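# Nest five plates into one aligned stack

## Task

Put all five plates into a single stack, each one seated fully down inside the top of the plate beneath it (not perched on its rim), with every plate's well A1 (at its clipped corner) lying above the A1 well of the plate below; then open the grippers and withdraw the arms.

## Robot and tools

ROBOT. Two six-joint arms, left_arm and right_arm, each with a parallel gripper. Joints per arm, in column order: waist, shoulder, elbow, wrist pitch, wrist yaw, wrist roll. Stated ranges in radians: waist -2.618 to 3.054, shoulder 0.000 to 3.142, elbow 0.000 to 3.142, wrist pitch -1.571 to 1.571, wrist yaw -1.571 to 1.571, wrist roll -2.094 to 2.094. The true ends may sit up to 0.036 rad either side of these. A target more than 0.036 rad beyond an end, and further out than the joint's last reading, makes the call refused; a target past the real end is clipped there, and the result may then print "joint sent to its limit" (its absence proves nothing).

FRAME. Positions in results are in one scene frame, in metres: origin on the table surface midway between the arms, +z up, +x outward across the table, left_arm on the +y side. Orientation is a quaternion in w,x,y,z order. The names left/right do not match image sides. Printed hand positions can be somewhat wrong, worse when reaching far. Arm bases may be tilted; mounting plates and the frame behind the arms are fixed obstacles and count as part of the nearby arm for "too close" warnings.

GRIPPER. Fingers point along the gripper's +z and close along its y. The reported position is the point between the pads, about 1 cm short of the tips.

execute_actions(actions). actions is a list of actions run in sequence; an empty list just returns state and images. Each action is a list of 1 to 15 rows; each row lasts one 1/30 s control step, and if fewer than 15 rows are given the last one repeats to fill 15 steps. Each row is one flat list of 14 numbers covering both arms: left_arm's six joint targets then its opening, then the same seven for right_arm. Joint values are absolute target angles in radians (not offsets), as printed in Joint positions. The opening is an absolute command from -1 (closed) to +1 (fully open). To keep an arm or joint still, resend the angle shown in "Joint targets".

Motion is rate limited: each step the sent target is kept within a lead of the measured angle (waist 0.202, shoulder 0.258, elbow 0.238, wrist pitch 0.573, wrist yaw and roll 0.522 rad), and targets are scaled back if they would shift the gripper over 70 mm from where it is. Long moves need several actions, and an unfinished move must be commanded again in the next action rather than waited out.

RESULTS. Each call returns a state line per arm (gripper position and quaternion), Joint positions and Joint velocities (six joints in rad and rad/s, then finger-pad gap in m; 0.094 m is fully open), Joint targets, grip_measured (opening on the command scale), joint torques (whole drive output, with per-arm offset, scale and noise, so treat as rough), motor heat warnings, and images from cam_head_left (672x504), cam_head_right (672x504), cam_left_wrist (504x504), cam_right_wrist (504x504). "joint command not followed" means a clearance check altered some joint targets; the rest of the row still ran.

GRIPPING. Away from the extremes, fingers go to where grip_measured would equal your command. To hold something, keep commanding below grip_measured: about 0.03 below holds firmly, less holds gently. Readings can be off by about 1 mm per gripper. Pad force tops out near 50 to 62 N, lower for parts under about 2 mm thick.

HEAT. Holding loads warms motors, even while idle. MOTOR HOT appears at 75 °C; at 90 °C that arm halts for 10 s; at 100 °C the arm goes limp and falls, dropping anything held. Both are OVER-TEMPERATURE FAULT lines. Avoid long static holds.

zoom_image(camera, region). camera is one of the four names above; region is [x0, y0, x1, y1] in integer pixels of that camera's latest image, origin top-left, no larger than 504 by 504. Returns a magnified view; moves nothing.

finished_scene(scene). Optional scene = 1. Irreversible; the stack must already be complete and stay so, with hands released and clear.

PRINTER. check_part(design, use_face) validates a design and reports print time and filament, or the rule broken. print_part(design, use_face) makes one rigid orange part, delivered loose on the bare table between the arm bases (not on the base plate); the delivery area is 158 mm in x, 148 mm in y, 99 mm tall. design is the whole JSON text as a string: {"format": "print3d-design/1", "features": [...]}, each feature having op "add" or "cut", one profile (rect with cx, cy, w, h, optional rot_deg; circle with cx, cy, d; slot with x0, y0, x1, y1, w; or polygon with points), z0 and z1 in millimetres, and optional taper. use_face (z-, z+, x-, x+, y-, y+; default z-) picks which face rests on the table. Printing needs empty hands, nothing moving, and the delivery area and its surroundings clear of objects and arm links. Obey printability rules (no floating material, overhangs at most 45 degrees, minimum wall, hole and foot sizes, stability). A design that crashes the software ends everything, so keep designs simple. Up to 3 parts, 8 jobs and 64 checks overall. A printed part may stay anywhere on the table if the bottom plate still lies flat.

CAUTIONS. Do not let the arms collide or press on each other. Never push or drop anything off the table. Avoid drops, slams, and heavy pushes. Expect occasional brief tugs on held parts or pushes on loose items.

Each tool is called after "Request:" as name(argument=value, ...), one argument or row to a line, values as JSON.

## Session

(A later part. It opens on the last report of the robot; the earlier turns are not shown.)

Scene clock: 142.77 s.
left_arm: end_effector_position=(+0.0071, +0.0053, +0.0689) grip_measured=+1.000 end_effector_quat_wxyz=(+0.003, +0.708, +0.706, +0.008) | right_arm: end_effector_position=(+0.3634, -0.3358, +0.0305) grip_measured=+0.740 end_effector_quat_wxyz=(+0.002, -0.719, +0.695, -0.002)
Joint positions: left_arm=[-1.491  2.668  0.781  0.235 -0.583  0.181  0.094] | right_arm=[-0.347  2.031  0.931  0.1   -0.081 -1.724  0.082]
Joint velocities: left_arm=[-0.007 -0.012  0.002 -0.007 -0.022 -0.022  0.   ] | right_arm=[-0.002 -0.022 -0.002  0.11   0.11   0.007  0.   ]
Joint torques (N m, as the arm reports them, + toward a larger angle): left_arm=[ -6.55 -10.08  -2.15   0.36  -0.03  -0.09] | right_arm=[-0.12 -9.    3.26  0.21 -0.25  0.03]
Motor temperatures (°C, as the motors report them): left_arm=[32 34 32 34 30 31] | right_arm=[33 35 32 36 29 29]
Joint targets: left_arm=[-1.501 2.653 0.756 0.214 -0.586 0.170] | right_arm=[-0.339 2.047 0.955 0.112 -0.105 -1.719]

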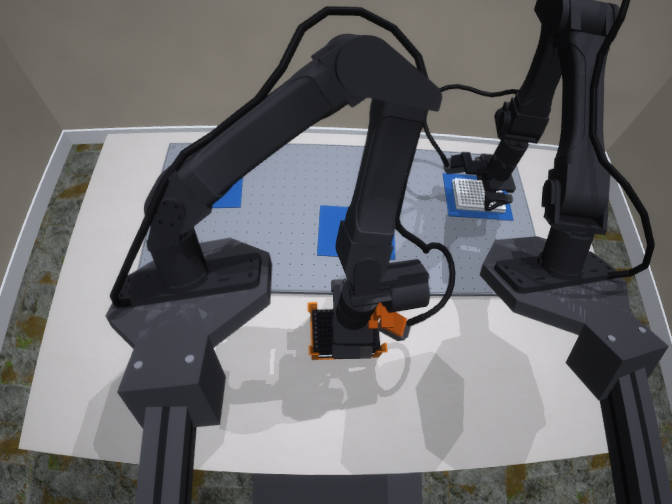

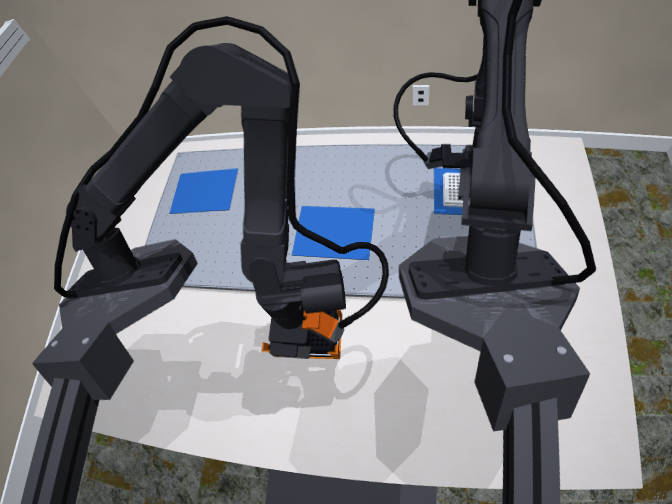

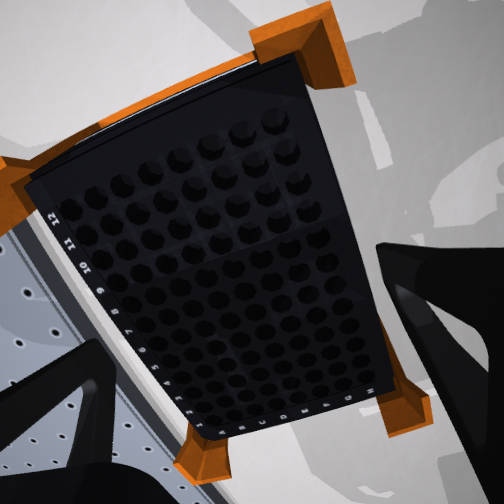

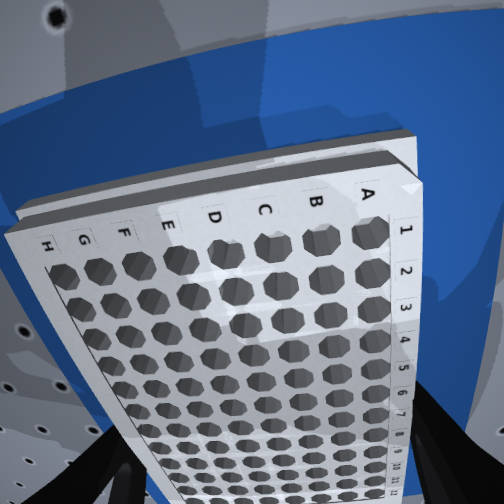

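Request:
execute_actions(
  actions=[
    [[-1.508,2.642,0.752,0.200,-0.586,0.162,1,-0.345,2.025,0.935,0.095,-0.105,-1.722,0.705],[-1.517,2.627,0.748,0.183,-0.586,0.151,1,-0.352,2.002,0.913,0.075,-0.105,-1.726,0.705],[-1.527,2.612,0.743,0.166,-0.586,0.140,1,-0.353,1.990,0.910,0.066,-0.105,-1.727,0.705],[-1.536,2.597,0.739,0.149,-0.586,0.129,1,-0.354,1.971,0.904,0.052,-0.105,-1.728,0.705],[-1.545,2.582,0.735,0.133,-0.586,0.118,1,-0.355,1.947,0.897,0.035,-0.105,-1.730,0.705],[-1.553,2.567,0.731,0.118,-0.586,0.109,1,-0.357,1.920,0.890,0.016,-0.105,-1.732,0.705],[-1.556,2.552,0.728,0.108,-0.586,0.106,1,-0.359,1.894,0.882,-0.003,-0.105,-1.734,0.705],[-1.543,2.540,0.728,0.107,-0.580,0.122,1,-0.360,1.867,0.874,-0.022,-0.105,-1.735,0.705],[-1.518,2.521,0.728,0.104,-0.576,0.151,1,-0.352,1.841,0.867,-0.041,-0.090,-1.728,0.705],[-1.485,2.496,0.728,0.101,-0.572,0.190,1,-0.337,1.814,0.859,-0.060,-0.070,-1.716,0.705],[-1.449,2.469,0.728,0.098,-0.570,0.231,1,-0.314,1.790,0.852,-0.075,-0.041,-1.696,0.705],[-1.414,2.443,0.728,0.095,-0.568,0.273,1,-0.283,1.771,0.847,-0.085,-0.0255,-1.670,0.705],[-1.378,2.416,0.728,0.092,-0.566,0.314,1,-0.248,1.761,0.844,-0.088,-0.008,-1.641,0.705],[-1.340,2.387,0.726,0.092,-0.563,0.359,1,-0.2135,1.763,0.831,-0.077,0.010,-1.612,0.705],[-1.305,2.360,0.722,0.095,-0.560,0.400,1,-0.175,1.765,0.816,-0.065,0.030,-1.579,0.705]],
    [[-1.261,2.328,0.705,0.105,-0.550,0.449,1,-0.136,1.768,0.801,-0.052,0.050,-1.547,0.705],[-1.217,2.295,0.689,0.114,-0.540,0.497,1,-0.098,1.770,0.786,-0.040,0.069,-1.515,0.705],[-1.173,2.263,0.672,0.124,-0.530,0.546,1,-0.055,1.772,0.770,-0.027,0.091,-1.479,0.705],[-1.129,2.231,0.655,0.134,-0.519,0.594,1,-0.013,1.775,0.754,-0.013,0.113,-1.443,0.705],[-1.085,2.198,0.639,0.143,-0.509,0.643,1,0.029,1.777,0.737,0.000,0.134,-1.408,0.705],[-1.041,2.166,0.622,0.153,-0.499,0.691,1,0.072,1.780,0.721,0.014,0.156,-1.372,0.705],[-0.997,2.134,0.605,0.163,-0.489,0.740,1,0.114,1.782,0.705,0.0275,0.178,-1.336,0.705],[-0.953,2.101,0.589,0.172,-0.479,0.788,1,0.157,1.785,0.689,0.041,0.200,-1.301,0.705],[-0.909,2.069,0.572,0.182,-0.469,0.837,1,0.199,1.787,0.672,0.054,0.221,-1.265,0.705],[-0.865,2.037,0.555,0.192,-0.459,0.885,1,0.241,1.790,0.656,0.068,0.243,-1.230,0.705],[-0.821,2.004,0.539,0.201,-0.448,0.934,1,0.284,1.792,0.640,0.081,0.265,-1.194,0.705],[-0.777,1.972,0.522,0.211,-0.438,0.982,1,0.322,1.795,0.625,0.094,0.285,-1.162,0.705],[-0.733,1.940,0.505,0.221,-0.428,1.031,1,0.357,1.797,0.612,0.105,0.302,-1.132,0.705],[-0.689,1.907,0.489,0.230,-0.418,1.079,1,0.388,1.799,0.600,0.115,0.318,-1.106,0.705],[-0.645,1.875,0.472,0.240,-0.408,1.128,1,0.411,1.800,0.591,0.122,0.330,-1.087,0.705]],
    [[-0.600,1.841,0.472,0.226,-0.379,1.162,1,0.435,1.815,0.615,0.110,0.339,-1.062,0.705],[-0.555,1.807,0.472,0.212,-0.351,1.196,1,0.472,1.845,0.645,0.090,0.3515,-1.025,0.705],[-0.510,1.772,0.472,0.198,-0.322,1.231,1,0.511,1.874,0.665,0.074,0.365,-0.985,0.705],[-0.465,1.738,0.472,0.184,-0.294,1.265,1,0.554,1.900,0.678,0.069,0.3805,-0.942,0.705],[-0.420,1.704,0.472,0.170,-0.265,1.299,1,0.596,1.926,0.691,0.064,0.396,-0.899,0.705],[-0.375,1.670,0.472,0.156,-0.236,1.333,1,0.639,1.953,0.704,0.059,0.411,-0.856,0.705],[-0.330,1.636,0.472,0.142,-0.208,1.367,1,0.682,1.979,0.717,0.054,0.426,-0.812,0.705],[-0.290,1.605,0.472,0.130,-0.182,1.398,1,0.724,2.005,0.731,0.049,0.441,-0.769,0.705],[-0.250,1.575,0.472,0.118,-0.157,1.428,1,0.767,2.031,0.744,0.044,0.456,-0.726,0.705],[-0.215,1.548,0.472,0.107,-0.135,1.455,1,0.809,2.058,0.757,0.039,0.471,-0.683,0.705],[-0.185,1.525,0.472,0.097,-0.115,1.478,1,0.852,2.084,0.770,0.034,0.486,-0.640,0.705],[-0.165,1.510,0.472,0.091,-0.103,1.493,1,0.894,2.110,0.783,0.029,0.501,-0.596,0.705],[-0.150,1.499,0.472,0.087,-0.093,1.504,1,0.937,2.136,0.796,0.024,0.516,-0.553,0.705],[-0.145,1.495,0.472,0.085,-0.090,1.508,1,0.979,2.163,0.809,0.019,0.531,-0.510,0.705],[-0.145,1.495,0.472,0.085,-0.090,1.508,1,1.019,2.187,0.8215,0.0136,0.545,-0.470,0.705]],
    [[-0.145,1.495,0.472,0.085,-0.090,1.508,1,1.060,2.221,0.837,0.008,0.550,-0.423,0.705],[-0.145,1.495,0.472,0.085,-0.090,1.508,1,1.101,2.256,0.852,0.003,0.554,-0.376,0.705],[-0.145,1.495,0.472,0.085,-0.090,1.508,1,1.142,2.290,0.867,-0.003,0.559,-0.329,0.705],[-0.145,1.495,0.472,0.085,-0.090,1.508,1,1.179,2.321,0.881,-0.008,0.563,-0.286,0.705],[-0.145,1.495,0.472,0.085,-0.090,1.508,1,1.217,2.353,0.895,-0.013,0.568,-0.243,0.705],[-0.145,1.495,0.472,0.085,-0.090,1.508,1,1.251,2.381,0.908,-0.017,0.572,-0.203,0.705],[-0.145,1.495,0.472,0.085,-0.090,1.508,1,1.282,2.407,0.919,-0.022,0.575,-0.168,0.705],[-0.145,1.495,0.472,0.085,-0.090,1.508,1,1.309,2.430,0.929,-0.025,0.578,-0.137,0.705],[-0.145,1.495,0.472,0.085,-0.090,1.508,1,1.329,2.447,0.937,-0.028,0.580,-0.113,0.705],[-0.145,1.495,0.472,0.085,-0.090,1.508,1,1.346,2.462,0.943,-0.030,0.582,-0.094,0.705],[-0.145,1.495,0.472,0.085,-0.090,1.508,1,1.357,2.470,0.947,-0.032,0.584,-0.082,0.705],[-0.145,1.495,0.472,0.085,-0.090,1.508,1,1.360,2.473,0.948,-0.032,0.584,-0.078,0.705]],
  ],
)

Request:
execute_actions(
  actions=[],
)

Scene clock: 147.27 s.
left_arm: end_effector_position=(+0.2905, +0.2396, +0.1372) grip_measured=+1.000 end_effector_quat_wxyz=(+0.071, +0.663, +0.745, +0.015) | right_arm: end_effector_position=(+0.0037, +0.0028, +0.0968) grip_measured=+0.740 end_effector_quat_wxyz=(+0.007, +0.750, -0.662, -0.007)
Joint positions: left_arm=[-0.147  1.507  0.496  0.107 -0.108  1.499  0.094] | right_arm=[ 1.356  2.467  0.919 -0.015  0.552 -0.136  0.082]
Joint velocities: left_arm=[ 0.002 -0.002 -0.012 -0.022  0.081  0.037  0.   ] | right_arm=[-0.012  0.002  0.007 -0.125  0.125  0.315  0.001]
Joint torques (N m, as the arm reports them, + toward a larger angle): left_arm=[-1.06 -8.86 -0.1   0.58  0.26  0.07] | right_arm=[ 6.08 -8.21  3.91  0.02  0.2   0.02]
Motor temperatures (°C, as the motors report them): left_arm=[32 34 32 34 30 31] | right_arm=[33 35 32 36 29 29]
Joint targets: left_arm=[-0.145 1.495 0.472 0.085 -0.090 1.508] | right_arm=[1.360 2.473 0.948 -0.032 0.584 -0.078]

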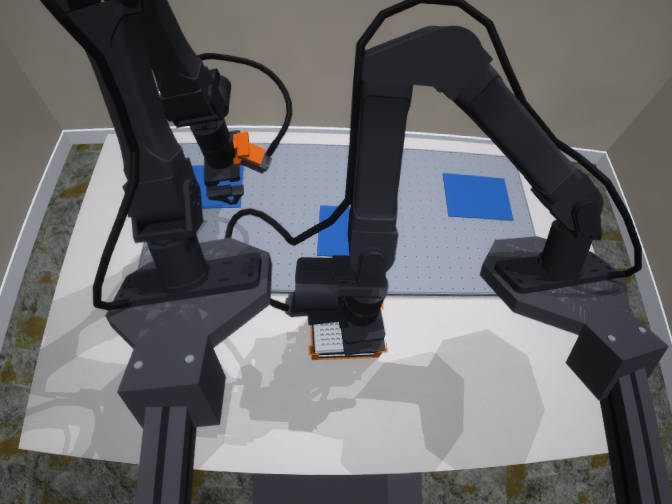

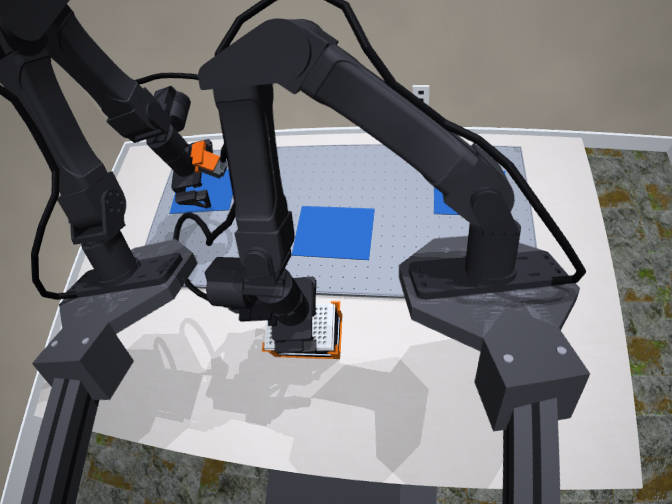

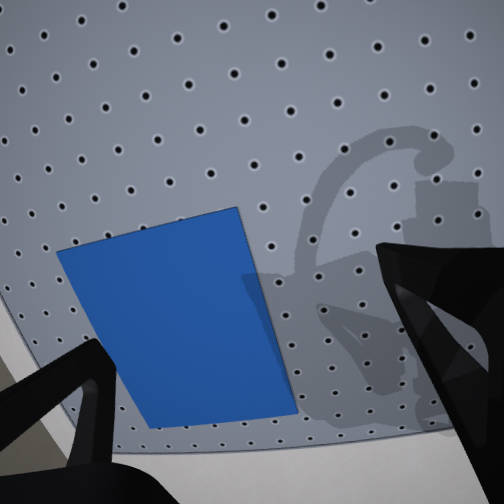

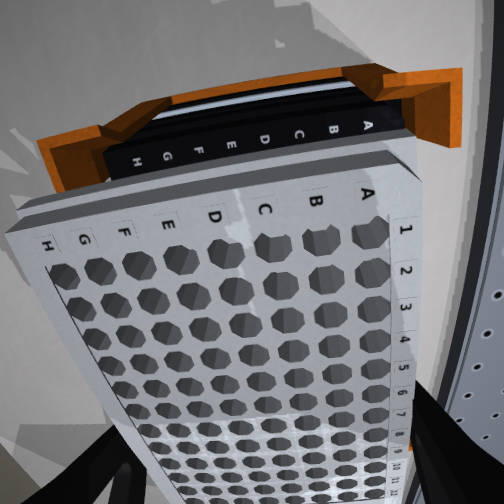

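Scene clock: 147.27 s.
left_arm: end_effector_position=(+0.2905, +0.2396, +0.1372) grip_measured=+1.000 end_effector_quat_wxyz=(+0.071, +0.663, +0.745, +0.015) | right_arm: end_effector_position=(+0.0037, +0.0028, +0.0968) grip_measured=+0.740 end_effector_quat_wxyz=(+0.007, +0.750, -0.662, -0.007)
Joint positions: left_arm=[-0.147  1.507  0.496  0.107 -0.108  1.499  0.094] | right_arm=[ 1.356  2.467  0.919 -0.015  0.552 -0.136  0.082]
Joint velocities: left_arm=[ 0.002 -0.002 -0.012 -0.022  0.081  0.037  0.   ] | right_arm=[-0.012  0.002  0.007 -0.125  0.125  0.315  0.001]
Joint torques (N m, as the arm reports them, + toward a larger angle): left_arm=[-1.06 -8.86 -0.1   0.58  0.26  0.07] | right_arm=[ 6.08 -8.21  3.91  0.02  0.2   0.02]
Motor temperatures (°C, as the motors report them): left_arm=[32 34 32 34 30 31] | right_arm=[33 35 32 36 29 29]
Joint targets: left_arm=[-0.145 1.495 0.472 0.085 -0.090 1.508] | right_arm=[1.360 2.473 0.948 -0.032 0.584 -0.078]

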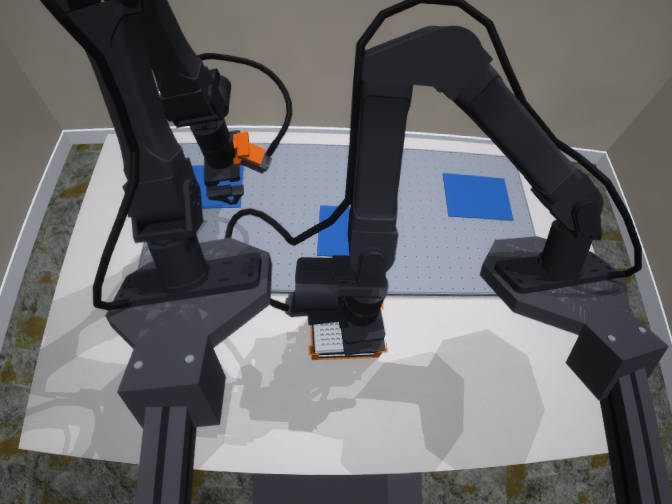

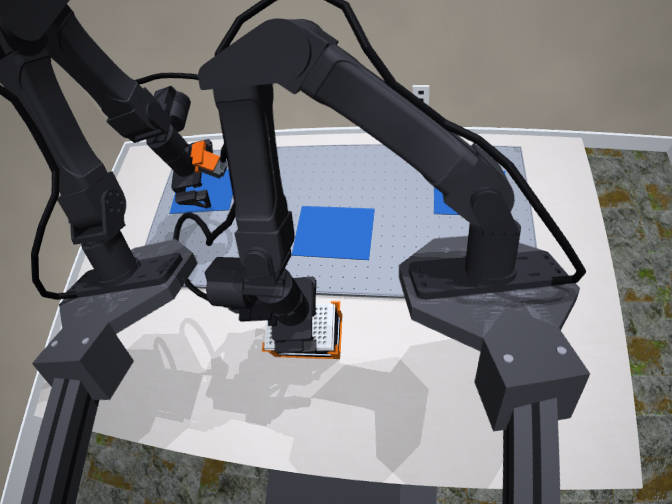

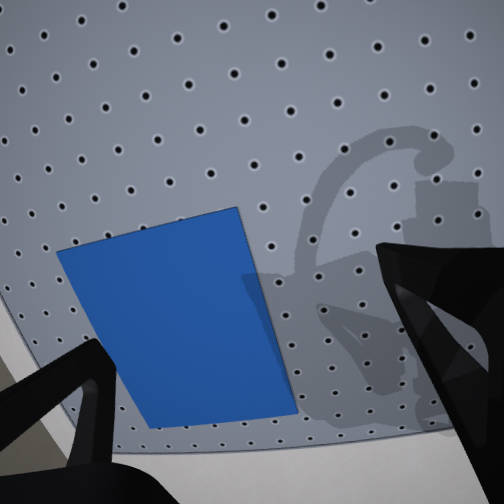

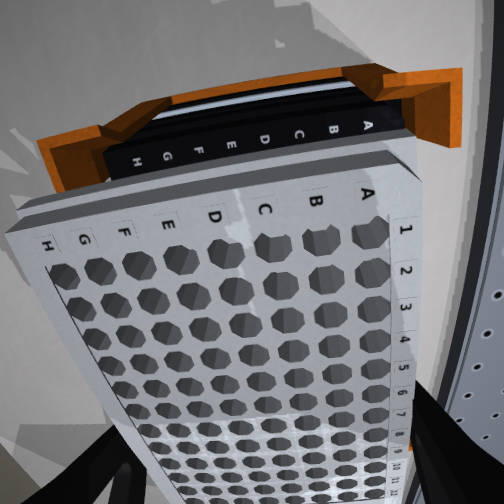

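Request:
execute_actions(
  actions=[],
)

Scene clock: 147.83 s.
left_arm: end_effector_position=(+0.2903, +0.2392, +0.1372) grip_measured=+1.000 end_effector_quat_wxyz=(+0.071, +0.664, +0.745, +0.014) | right_arm: end_effector_position=(+0.0068, +0.0019, +0.0967) grip_measured=+0.740 end_effector_quat_wxyz=(-0.002, -0.733, +0.680, -0.001)
Joint positions: left_arm=[-0.147  1.507  0.496  0.106 -0.106  1.501  0.094] | right_arm=[ 1.356  2.467  0.919 -0.019  0.569 -0.085  0.082]
Joint velocities: left_arm=[-0.007  0.007 -0.007 -0.037 -0.11  -0.037  0.   ] | right_arm=[ 0.012 -0.012  0.007 -0.066 -0.066  0.007 -0.   ]
Joint torques (N m, as the arm reports them, + toward a larger angle): left_arm=[-1.05 -8.86 -0.13  0.58  0.24  0.07] | right_arm=[ 6.14 -8.22  3.94 -0.15  0.18  0.04]
Motor temperatures (°C, as the motors report them): left_arm=[32 34 32 34 30 31] | right_arm=[33 35 32 36 29 29]
Joint targets: left_arm=[-0.145 1.495 0.472 0.085 -0.090 1.508] | right_arm=[1.360 2.473 0.948 -0.032 0.584 -0.078]

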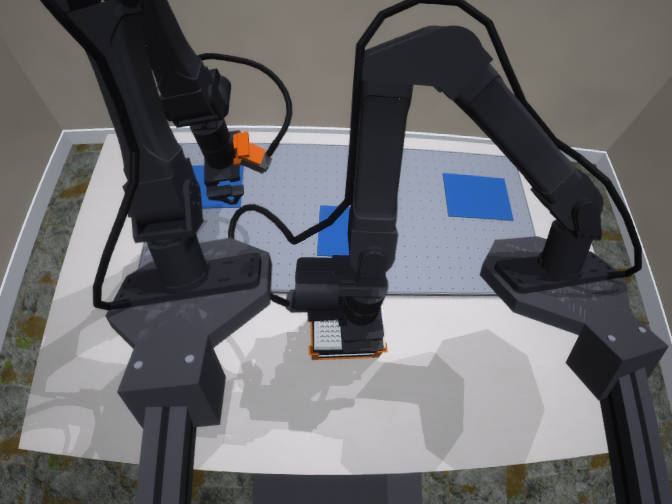

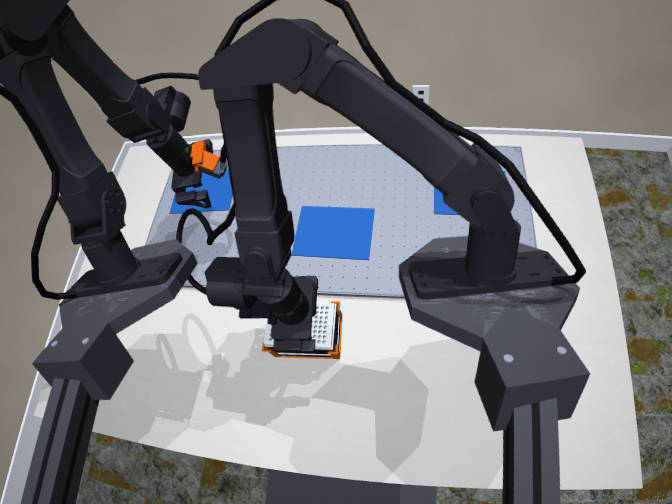

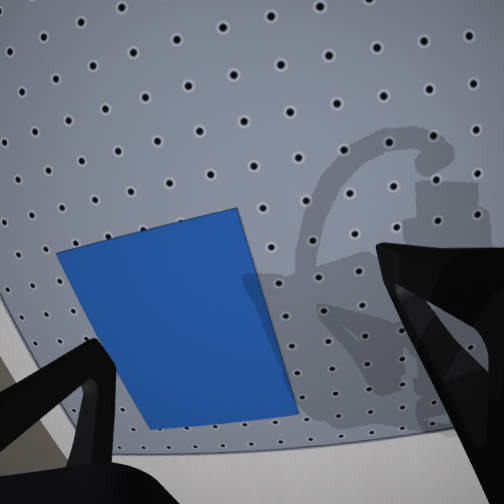

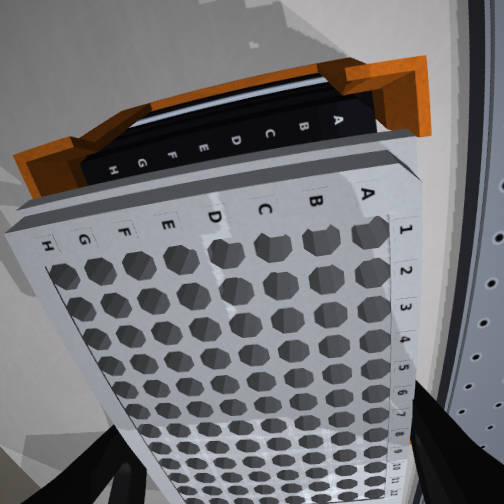

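Request:
zoom_image(
  camera="cam_right_wrist",
  region=[0, 30, 504, 282],
)

Request:
zoom_image(
  camera="cam_head_right",
  region=[250, 285, 360, 370],
)

Request:
zoom_image(
  camera="cam_head_left",
  region=[295, 290, 405, 375],
)

Region (0, 30, 504, 282) of cam_right_wrist's 504x504 image, scaled by 1.000.

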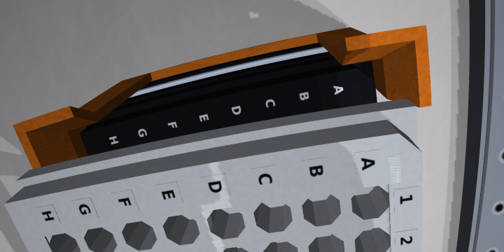

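Region (250, 285, 360, 370) of cam_head_right's 672x504 image, scaled by 4.582, with more detail than that image has; it fills the top 389 rows of this view, and the rest is white.

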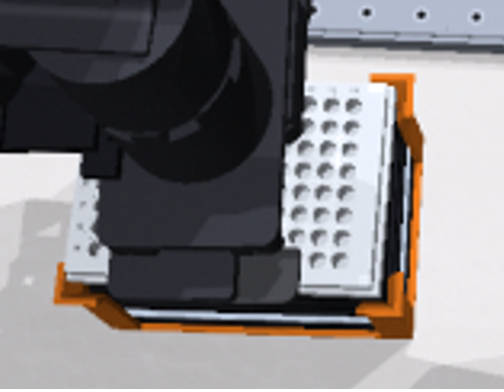

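Region (295, 290, 405, 375) of cam_head_left's 672x504 image, scaled by 4.582, with more detail than that image has; it fills the top 389 rows of this view, and the rest is white.

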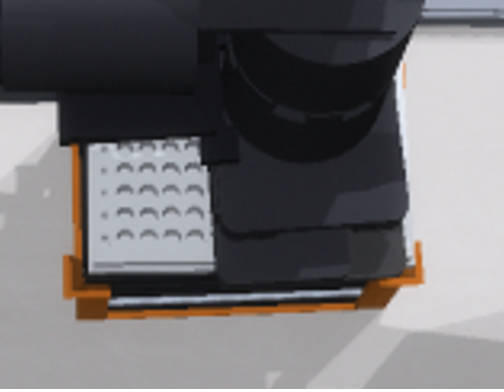

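Request:
execute_actions(
  actions=[
    [[-0.145,1.495,0.472,0.085,-0.090,1.508,1, 1.353,2.482,0.952,-0.005,0.580,-0.088,0.705],[-0.145,1.495,0.472,0.085,-0.090,1.508,1, 1.351,2.485,0.956,0.002,0.578,-0.094,0.705],[-0.145,1.495,0.472,0.085,-0.090,1.508,1, 1.348,2.487,0.956,0.009,0.576,-0.099,0.705],[-0.145,1.495,0.472,0.085,-0.090,1.508,1, 1.344,2.489,0.955,0.016,0.575,-0.103,0.705],[-0.145,1.495,0.472,0.085,-0.090,1.508,1, 1.340,2.492,0.955,0.022,0.575,-0.107,0.705],[-0.145,1.495,0.472,0.085,-0.090,1.508,1, 1.336,2.495,0.955,0.028,0.575,-0.111,0.705],[-0.145,1.495,0.472,0.085,-0.090,1.508,1, 1.332,2.498,0.955,0.033,0.575,-0.115,0.705],[-0.145,1.495,0.472,0.085,-0.090,1.508,1, 1.328,2.501,0.955,0.036,0.575,-0.118,0.705],[-0.145,1.495,0.472,0.085,-0.090,1.508,1, 1.325,2.503,0.955,0.037,0.575,-0.120,0.705],[-0.145,1.495,0.472,0.085,-0.090,1.508,1, 1.323,2.504,0.955,0.036,0.575,-0.120,0.705]],
  ],
)

Scene clock: 150.10 s.
left_arm: end_effector_position=(+0.2903, +0.2391, +0.1372) grip_measured=+1.000 end_effector_quat_wxyz=(+0.071, +0.664, +0.745, +0.014) | right_arm: end_effector_position=(+0.0131, +0.0051, +0.0868) grip_measured=+0.740 end_effector_quat_wxyz=(-0.002, -0.728, +0.685, -0.001)
Joint positions: left_arm=[-0.147  1.507  0.496  0.106 -0.106  1.501  0.094] | right_arm=[ 1.321  2.489  0.935  0.01   0.569 -0.112  0.082]
Joint velocities: left_arm=[ 0.002 -0.017  0.002  0.081 -0.022 -0.022  0.   ] | right_arm=[ 0.017  0.007 -0.012 -0.051 -0.066  0.037  0.   ]
Joint torques (N m, as the arm reports them, + toward a larger angle): left_arm=[-1.04 -8.84 -0.08  0.59  0.24  0.06] | right_arm=[ 6.   -7.56  3.2   0.25  0.05 -0.08]
Motor temperatures (°C, as the motors report them): left_arm=[32 34 32 34 30 31] | right_arm=[33 35 32 36 29 29]
Joint targets: left_arm=[-0.145 1.495 0.472 0.085 -0.090 1.508] | right_arm=[1.323 2.504 0.955 0.036 0.575 -0.120]

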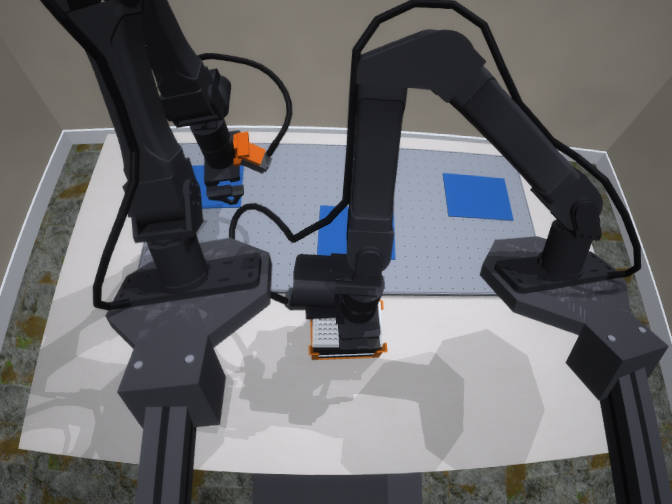

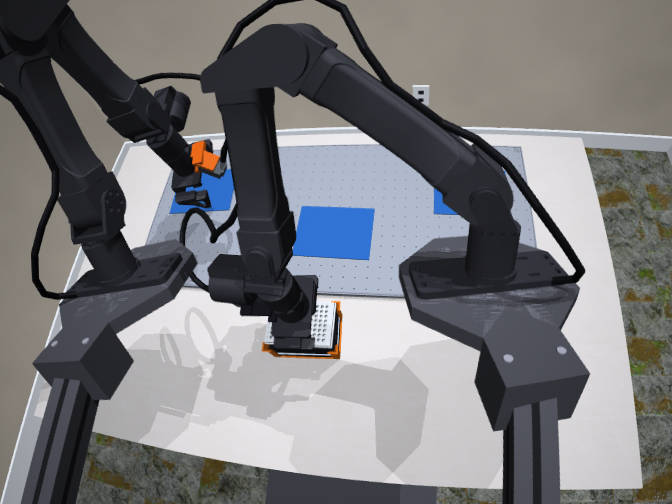

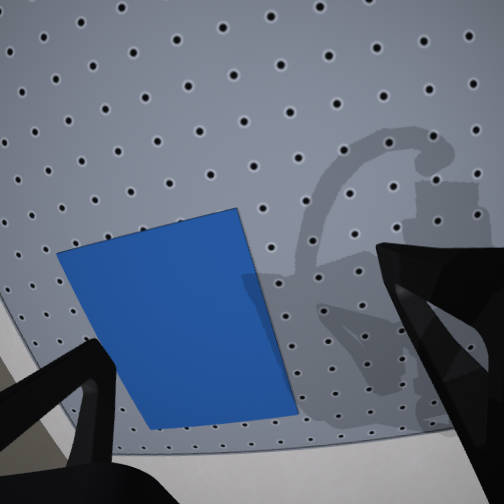

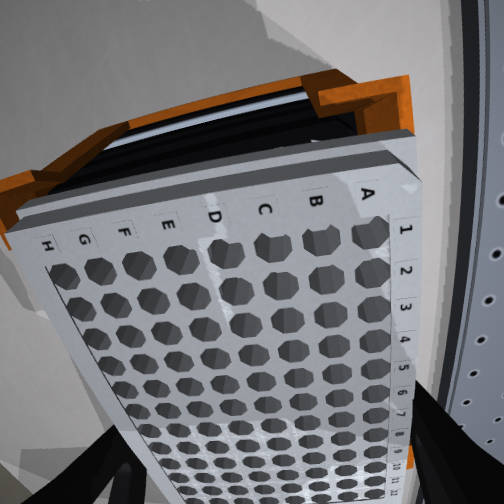

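Request:
zoom_image(
  camera="cam_right_wrist",
  region=[290, 50, 450, 210],
)

Request:
zoom_image(
  camera="cam_right_wrist",
  region=[0, 110, 160, 270],
)

Request:
zoom_image(
  camera="cam_head_right",
  region=[250, 285, 360, 370],
)

Request:
zoom_image(
  camera="cam_head_left",
  region=[295, 290, 405, 375],
)

Region (290, 50, 450, 210) of cam_right_wrist's 504x504 image, scaled by 3.150, with more detail than that image has.

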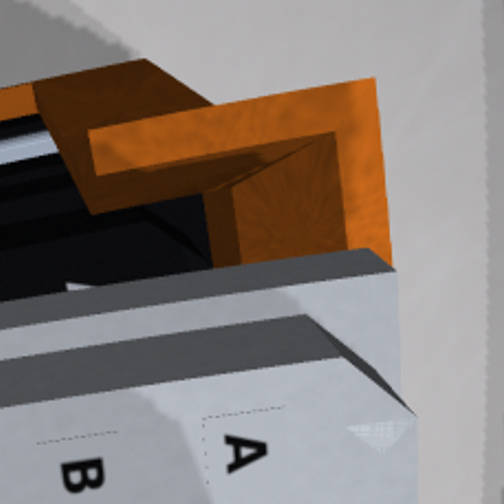

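Region (0, 110, 160, 270) of cam_right_wrist's 504x504 image, scaled by 3.150, with more detail than that image has.

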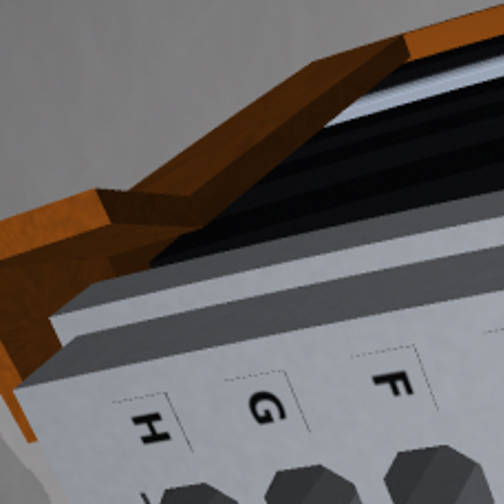

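Region (250, 285, 360, 370) of cam_head_right's 672x504 image, scaled by 4.582, with more detail than that image has; it fills the top 389 rows of this view, and the rest is white.

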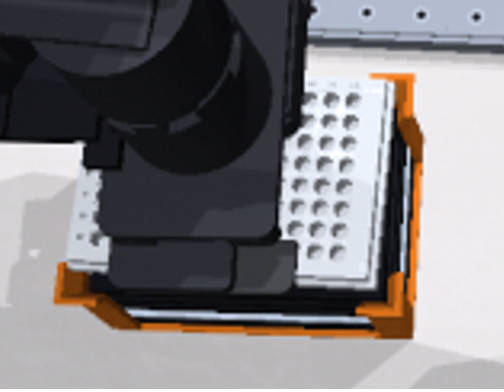

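Region (295, 290, 405, 375) of cam_head_left's 672x504 image, scaled by 4.582, with more detail than that image has; it fills the top 389 rows of this view, and the rest is white.

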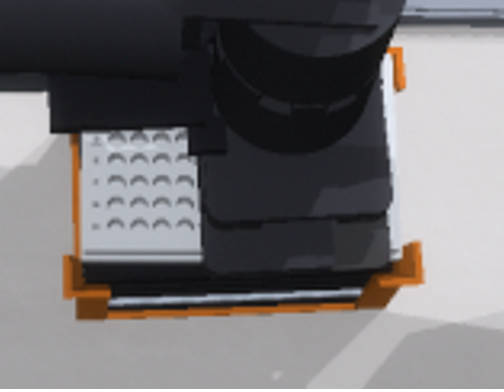

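Request:
execute_actions(
  actions=[
    [[-0.145,1.495,0.472,0.085,-0.090,1.508,1, 1.329,2.508,0.965,0.030,0.575,-0.126,0.705],[-0.145,1.495,0.472,0.085,-0.090,1.508,1, 1.332,2.510,0.970,0.028,0.575,-0.131,0.705],[-0.145,1.495,0.472,0.085,-0.090,1.508,1, 1.335,2.511,0.966,0.026,0.575,-0.135,0.705],[-0.145,1.495,0.472,0.085,-0.090,1.508,1, 1.337,2.512,0.962,0.026,0.575,-0.137,0.705],[-0.145,1.495,0.472,0.085,-0.090,1.508,1, 1.338,2.512,0.961,0.026,0.575,-0.137,0.705]],
  ],
)

Scene clock: 152.37 s.
left_arm: end_effector_position=(+0.2902, +0.2391, +0.1372) grip_measured=+1.000 end_effector_quat_wxyz=(+0.071, +0.664, +0.745, +0.014) | right_arm: end_effector_position=(+0.0125, +0.0064, +0.0859) grip_measured=+0.740 end_effector_quat_wxyz=(-0.002, -0.734, +0.679, -0.001)
Joint positions: left_arm=[-0.147  1.507  0.496  0.106 -0.106  1.501  0.094] | right_arm=[ 1.321  2.495  0.94   0.012  0.569 -0.131  0.082]
Joint velocities: left_arm=[ 0.012  0.012 -0.007  0.007 -0.037  0.095  0.   ] | right_arm=[ 0.002 -0.002 -0.012  0.037 -0.022  0.022  0.   ]
Joint torques (N m, as the arm reports them, + toward a larger angle): left_arm=[-1.06 -8.84 -0.1   0.59  0.23  0.07] | right_arm=[ 7.5  -7.29  3.2   0.16  0.07 -0.06]
Motor temperatures (°C, as the motors report them): left_arm=[31 34 32 34 30 31] | right_arm=[33 35 32 36 29 29]
Joint targets: left_arm=[-0.145 1.495 0.472 0.085 -0.090 1.508] | right_arm=[1.338 2.512 0.961 0.026 0.575 -0.137]

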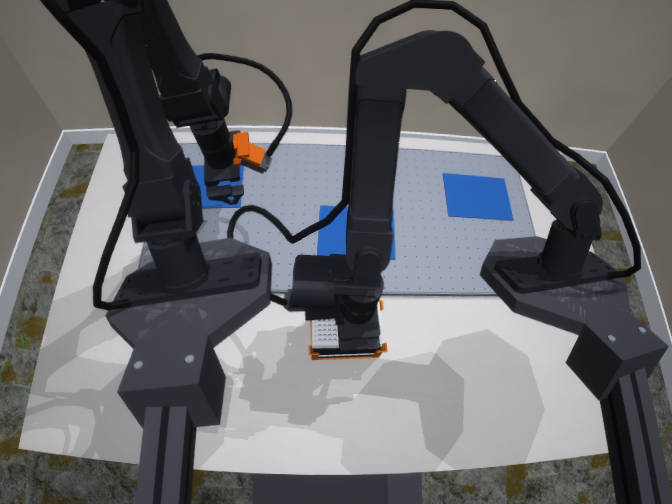

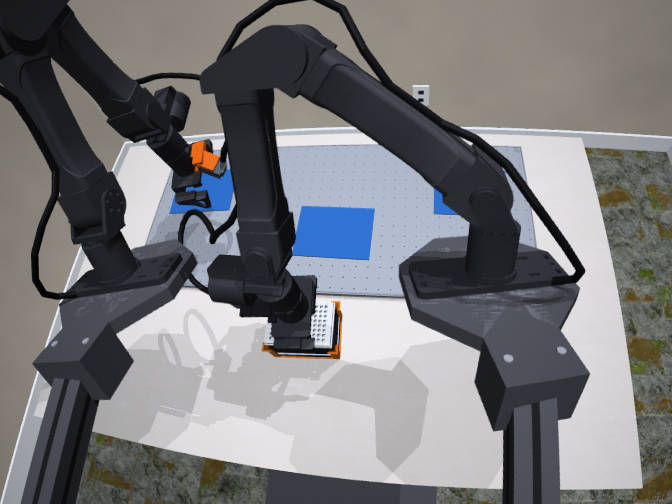

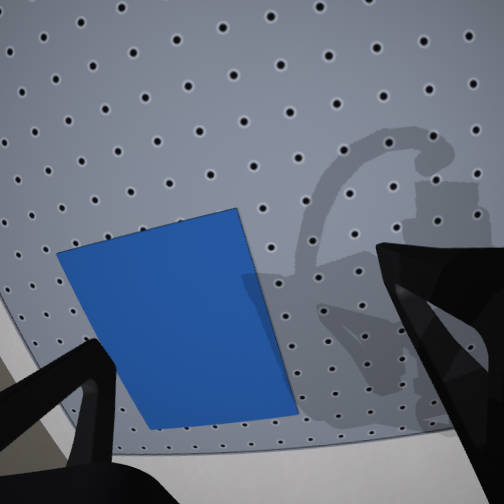

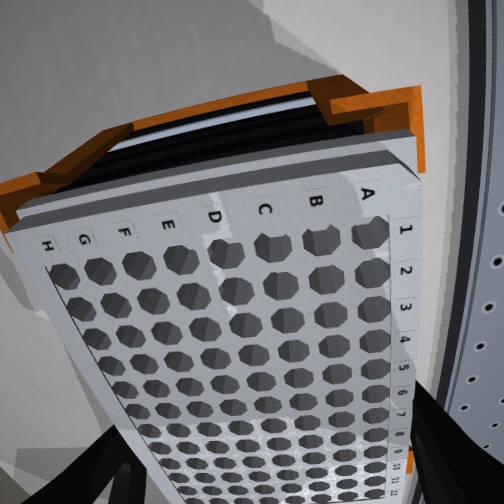

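Request:
execute_actions(
  actions=[
    [[-0.145,1.495,0.472,0.085,-0.090,1.508,1, 1.343,2.512,0.958,0.026,0.575,-0.138,0.705],[-0.145,1.495,0.472,0.085,-0.090,1.508,1, 1.347,2.512,0.958,0.026,0.575,-0.138,0.705],[-0.145,1.495,0.472,0.085,-0.090,1.508,1, 1.345,2.512,0.958,0.026,0.575,-0.138,0.705],[-0.145,1.495,0.472,0.085,-0.090,1.508,1, 1.342,2.512,0.958,0.026,0.575,-0.138,0.705],[-0.145,1.495,0.472,0.085,-0.090,1.508,1, 1.341,2.512,0.958,0.026,0.575,-0.138,0.705]],
  ],
)

Scene clock: 154.43 s.
left_arm: end_effector_position=(+0.2902, +0.2391, +0.1372) grip_measured=+1.000 end_effector_quat_wxyz=(+0.071, +0.664, +0.745, +0.014) | right_arm: end_effector_position=(+0.0116, +0.0068, +0.0865) grip_measured=+0.740 end_effector_quat_wxyz=(-0.001, -0.736, +0.677, +0.000)
Joint positions: left_arm=[-0.147  1.507  0.496  0.106 -0.106  1.501  0.094] | right_arm=[ 1.324  2.495  0.94   0.012  0.569 -0.133  0.082]
Joint velocities: left_arm=[-0.012 -0.002  0.012  0.007 -0.037  0.007  0.   ] | right_arm=[ 0.007 -0.007 -0.002 -0.037 -0.007 -0.051 -0.   ]
Joint torques (N m, as the arm reports them, + toward a larger angle): left_arm=[-1.04 -8.85 -0.07  0.59  0.24  0.07] | right_arm=[ 7.26 -7.37  3.    0.13  0.09 -0.07]
Motor temperatures (°C, as the motors report them): left_arm=[31 34 32 34 30 31] | right_arm=[33 35 32 36 29 29]
Joint targets: left_arm=[-0.145 1.495 0.472 0.085 -0.090 1.508] | right_arm=[1.341 2.512 0.958 0.026 0.575 -0.138]

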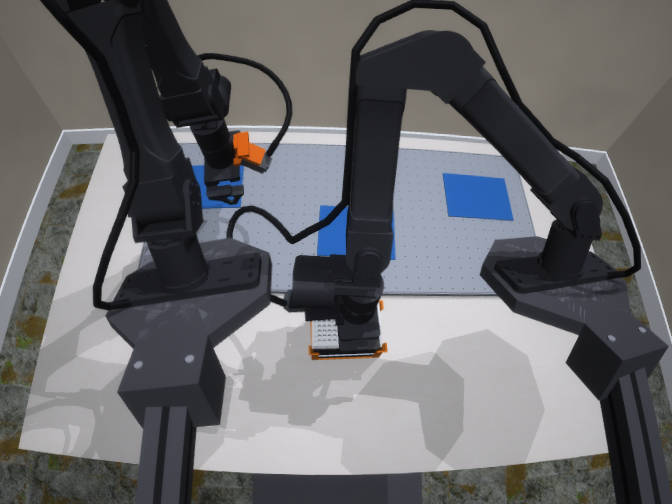

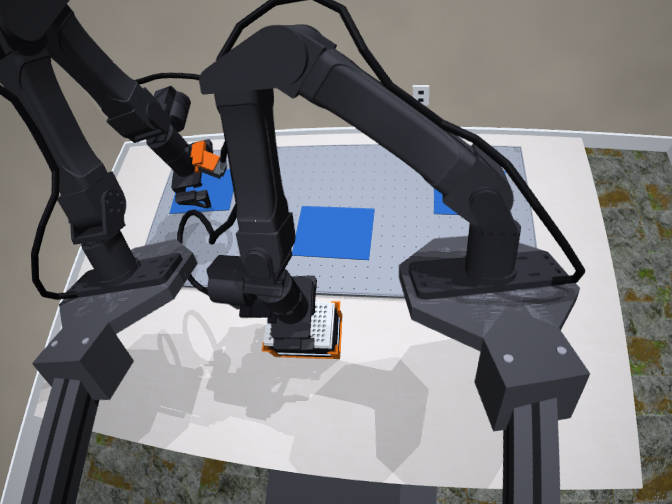

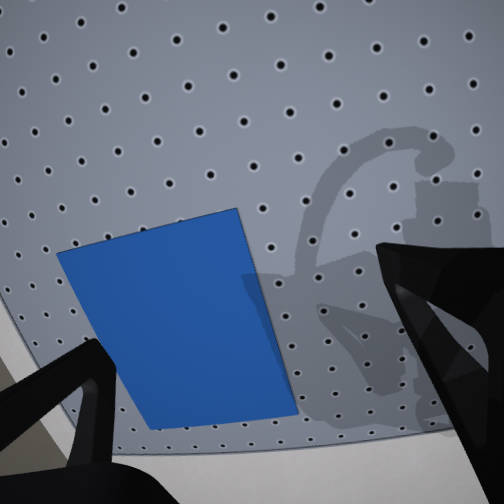

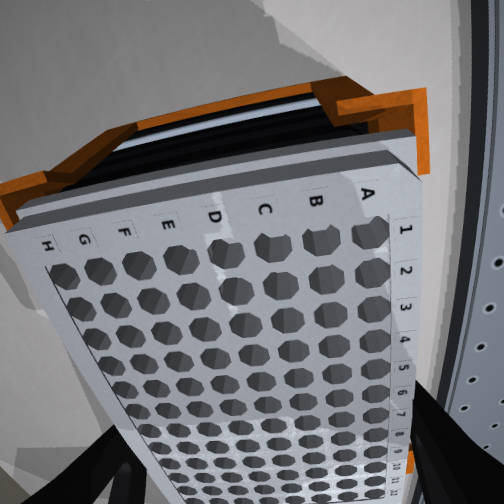

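Request:
zoom_image(
  camera="cam_right_wrist",
  region=[290, 50, 450, 210],
)

Request:
zoom_image(
  camera="cam_right_wrist",
  region=[0, 110, 160, 270],
)

Request:
zoom_image(
  camera="cam_head_right",
  region=[250, 285, 360, 370],
)

Request:
zoom_image(
  camera="cam_head_left",
  region=[295, 290, 405, 375],
)

Region (290, 50, 450, 210) of cam_right_wrist's 504x504 image, scaled by 3.150, with more detail than that image has.

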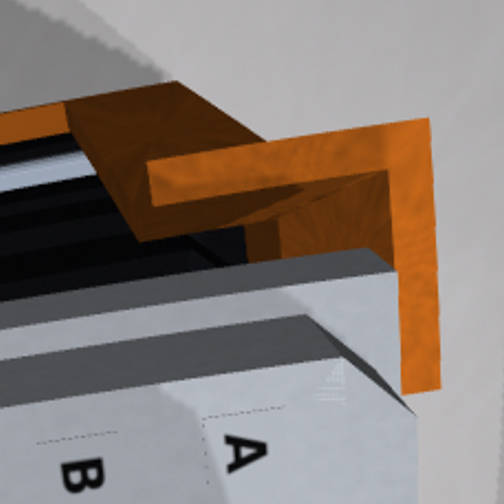

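Region (0, 110, 160, 270) of cam_right_wrist's 504x504 image, scaled by 3.150, with more detail than that image has.

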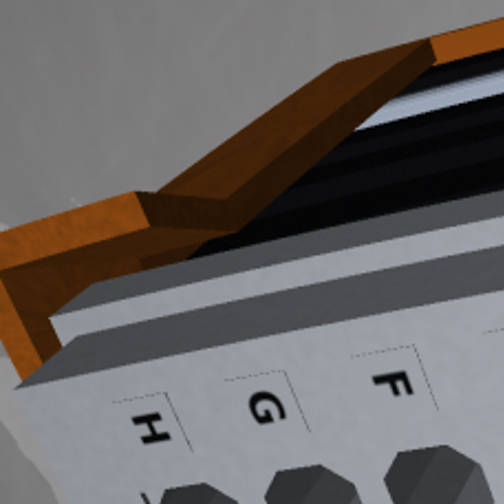

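Region (250, 285, 360, 370) of cam_head_right's 672x504 image, scaled by 4.582, with more detail than that image has; it fills the top 389 rows of this view, and the rest is white.

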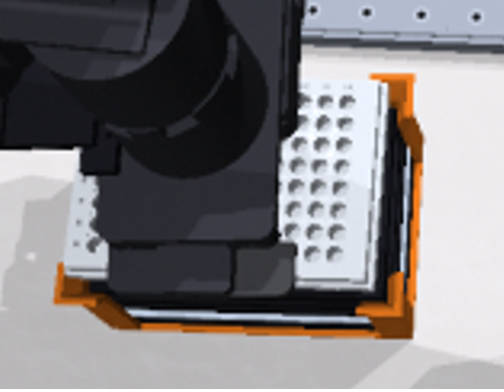

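Region (295, 290, 405, 375) of cam_head_left's 672x504 image, scaled by 4.582, with more detail than that image has; it fills the top 389 rows of this view, and the rest is white.

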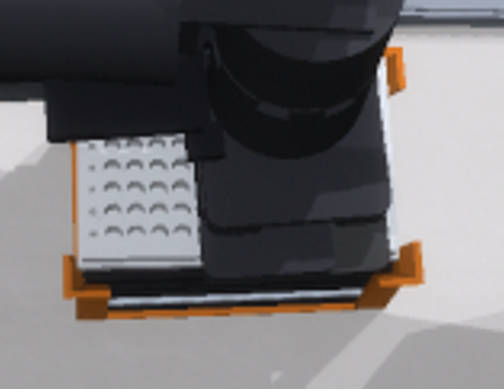

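Request:
execute_actions(
  actions=[
    [[-0.145,1.495,0.472,0.085,-0.090,1.508,1, 1.336,2.512,0.956,0.032,0.570,-0.146,0.705],[-0.145,1.495,0.472,0.085,-0.090,1.508,1, 1.331,2.512,0.955,0.038,0.565,-0.154,0.705],[-0.145,1.495,0.472,0.085,-0.090,1.508,1, 1.327,2.514,0.955,0.044,0.560,-0.160,0.705],[-0.145,1.495,0.472,0.085,-0.090,1.508,1, 1.325,2.517,0.955,0.052,0.556,-0.164,0.705],[-0.145,1.495,0.472,0.085,-0.090,1.508,1, 1.3235,2.521,0.955,0.062,0.554,-0.168,0.705],[-0.145,1.495,0.472,0.085,-0.090,1.508,1, 1.3195,2.528,0.955,0.070,0.552,-0.173,0.705],[-0.145,1.495,0.472,0.085,-0.090,1.508,1, 1.3157,2.535,0.958,0.077,0.551,-0.178,0.705],[-0.145,1.495,0.472,0.085,-0.090,1.508,1, 1.312,2.542,0.964,0.084,0.550,-0.183,0.705],[-0.145,1.495,0.472,0.085,-0.090,1.508,1, 1.308,2.549,0.974,0.091,0.549,-0.187,0.705],[-0.145,1.495,0.472,0.085,-0.090,1.508,1, 1.3043,2.556,0.976,0.096,0.548,-0.191,0.705],[-0.145,1.495,0.472,0.085,-0.090,1.508,1, 1.3005,2.562,0.972,0.098,0.548,-0.192,0.705],[-0.145,1.495,0.472,0.085,-0.090,1.508,1, 1.3005,2.562,0.970,0.098,0.548,-0.192,0.705]],
  ],
)

Scene clock: 156.20 s.
left_arm: end_effector_position=(+0.2902, +0.2391, +0.1372) grip_measured=+1.000 end_effector_quat_wxyz=(+0.071, +0.664, +0.745, +0.014) | right_arm: end_effector_position=(+0.0095, +0.0044, +0.0711) grip_measured=+0.740 end_effector_quat_wxyz=(-0.003, -0.742, +0.670, +0.002)
Joint positions: left_arm=[-0.147  1.507  0.496  0.106 -0.106  1.501  0.094] | right_arm=[ 1.299  2.546  0.948  0.069  0.562 -0.18   0.082]
Joint velocities: left_arm=[-0.002  0.017 -0.022  0.051 -0.007 -0.037  0.   ] | right_arm=[-0.027 -0.012 -0.002 -0.022 -0.022 -0.066  0.001]
Joint torques (N m, as the arm reports them, + toward a larger angle): left_arm=[-1.01 -8.84 -0.13  0.58  0.23  0.07] | right_arm=[ 5.93 -7.49  2.97  0.25 -0.13 -0.07]
Motor temperatures (°C, as the motors report them): left_arm=[31 34 32 34 30 31] | right_arm=[33 34 32 36 29 29]
Joint targets: left_arm=[-0.145 1.495 0.472 0.085 -0.090 1.508] | right_arm=[1.300 2.562 0.970 0.098 0.548 -0.192]

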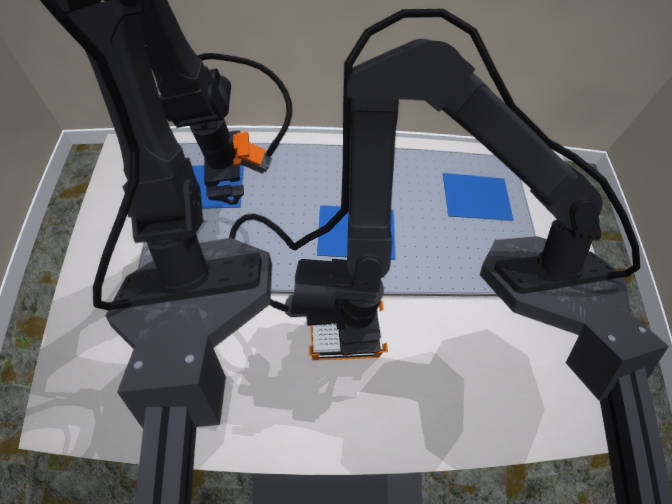

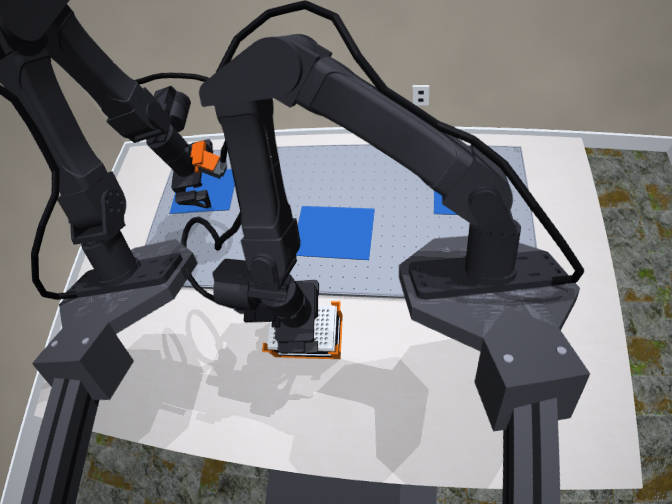

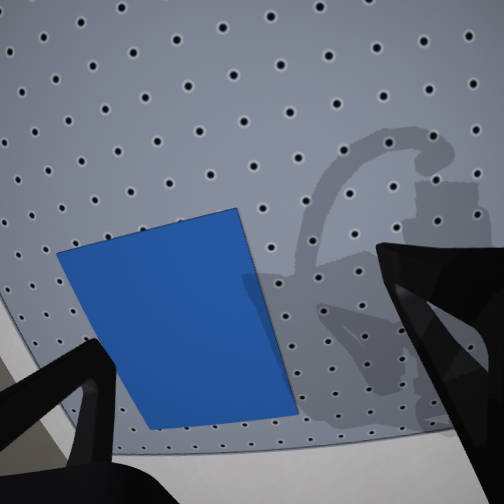

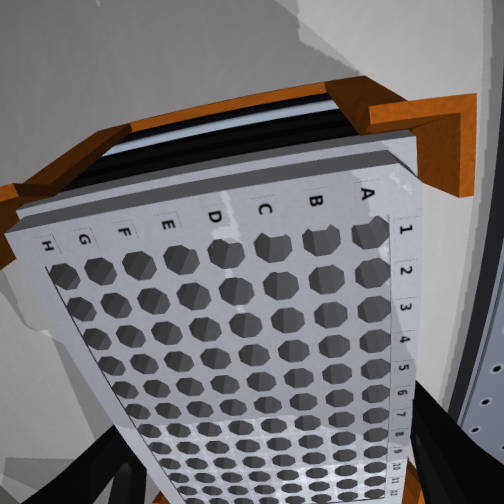

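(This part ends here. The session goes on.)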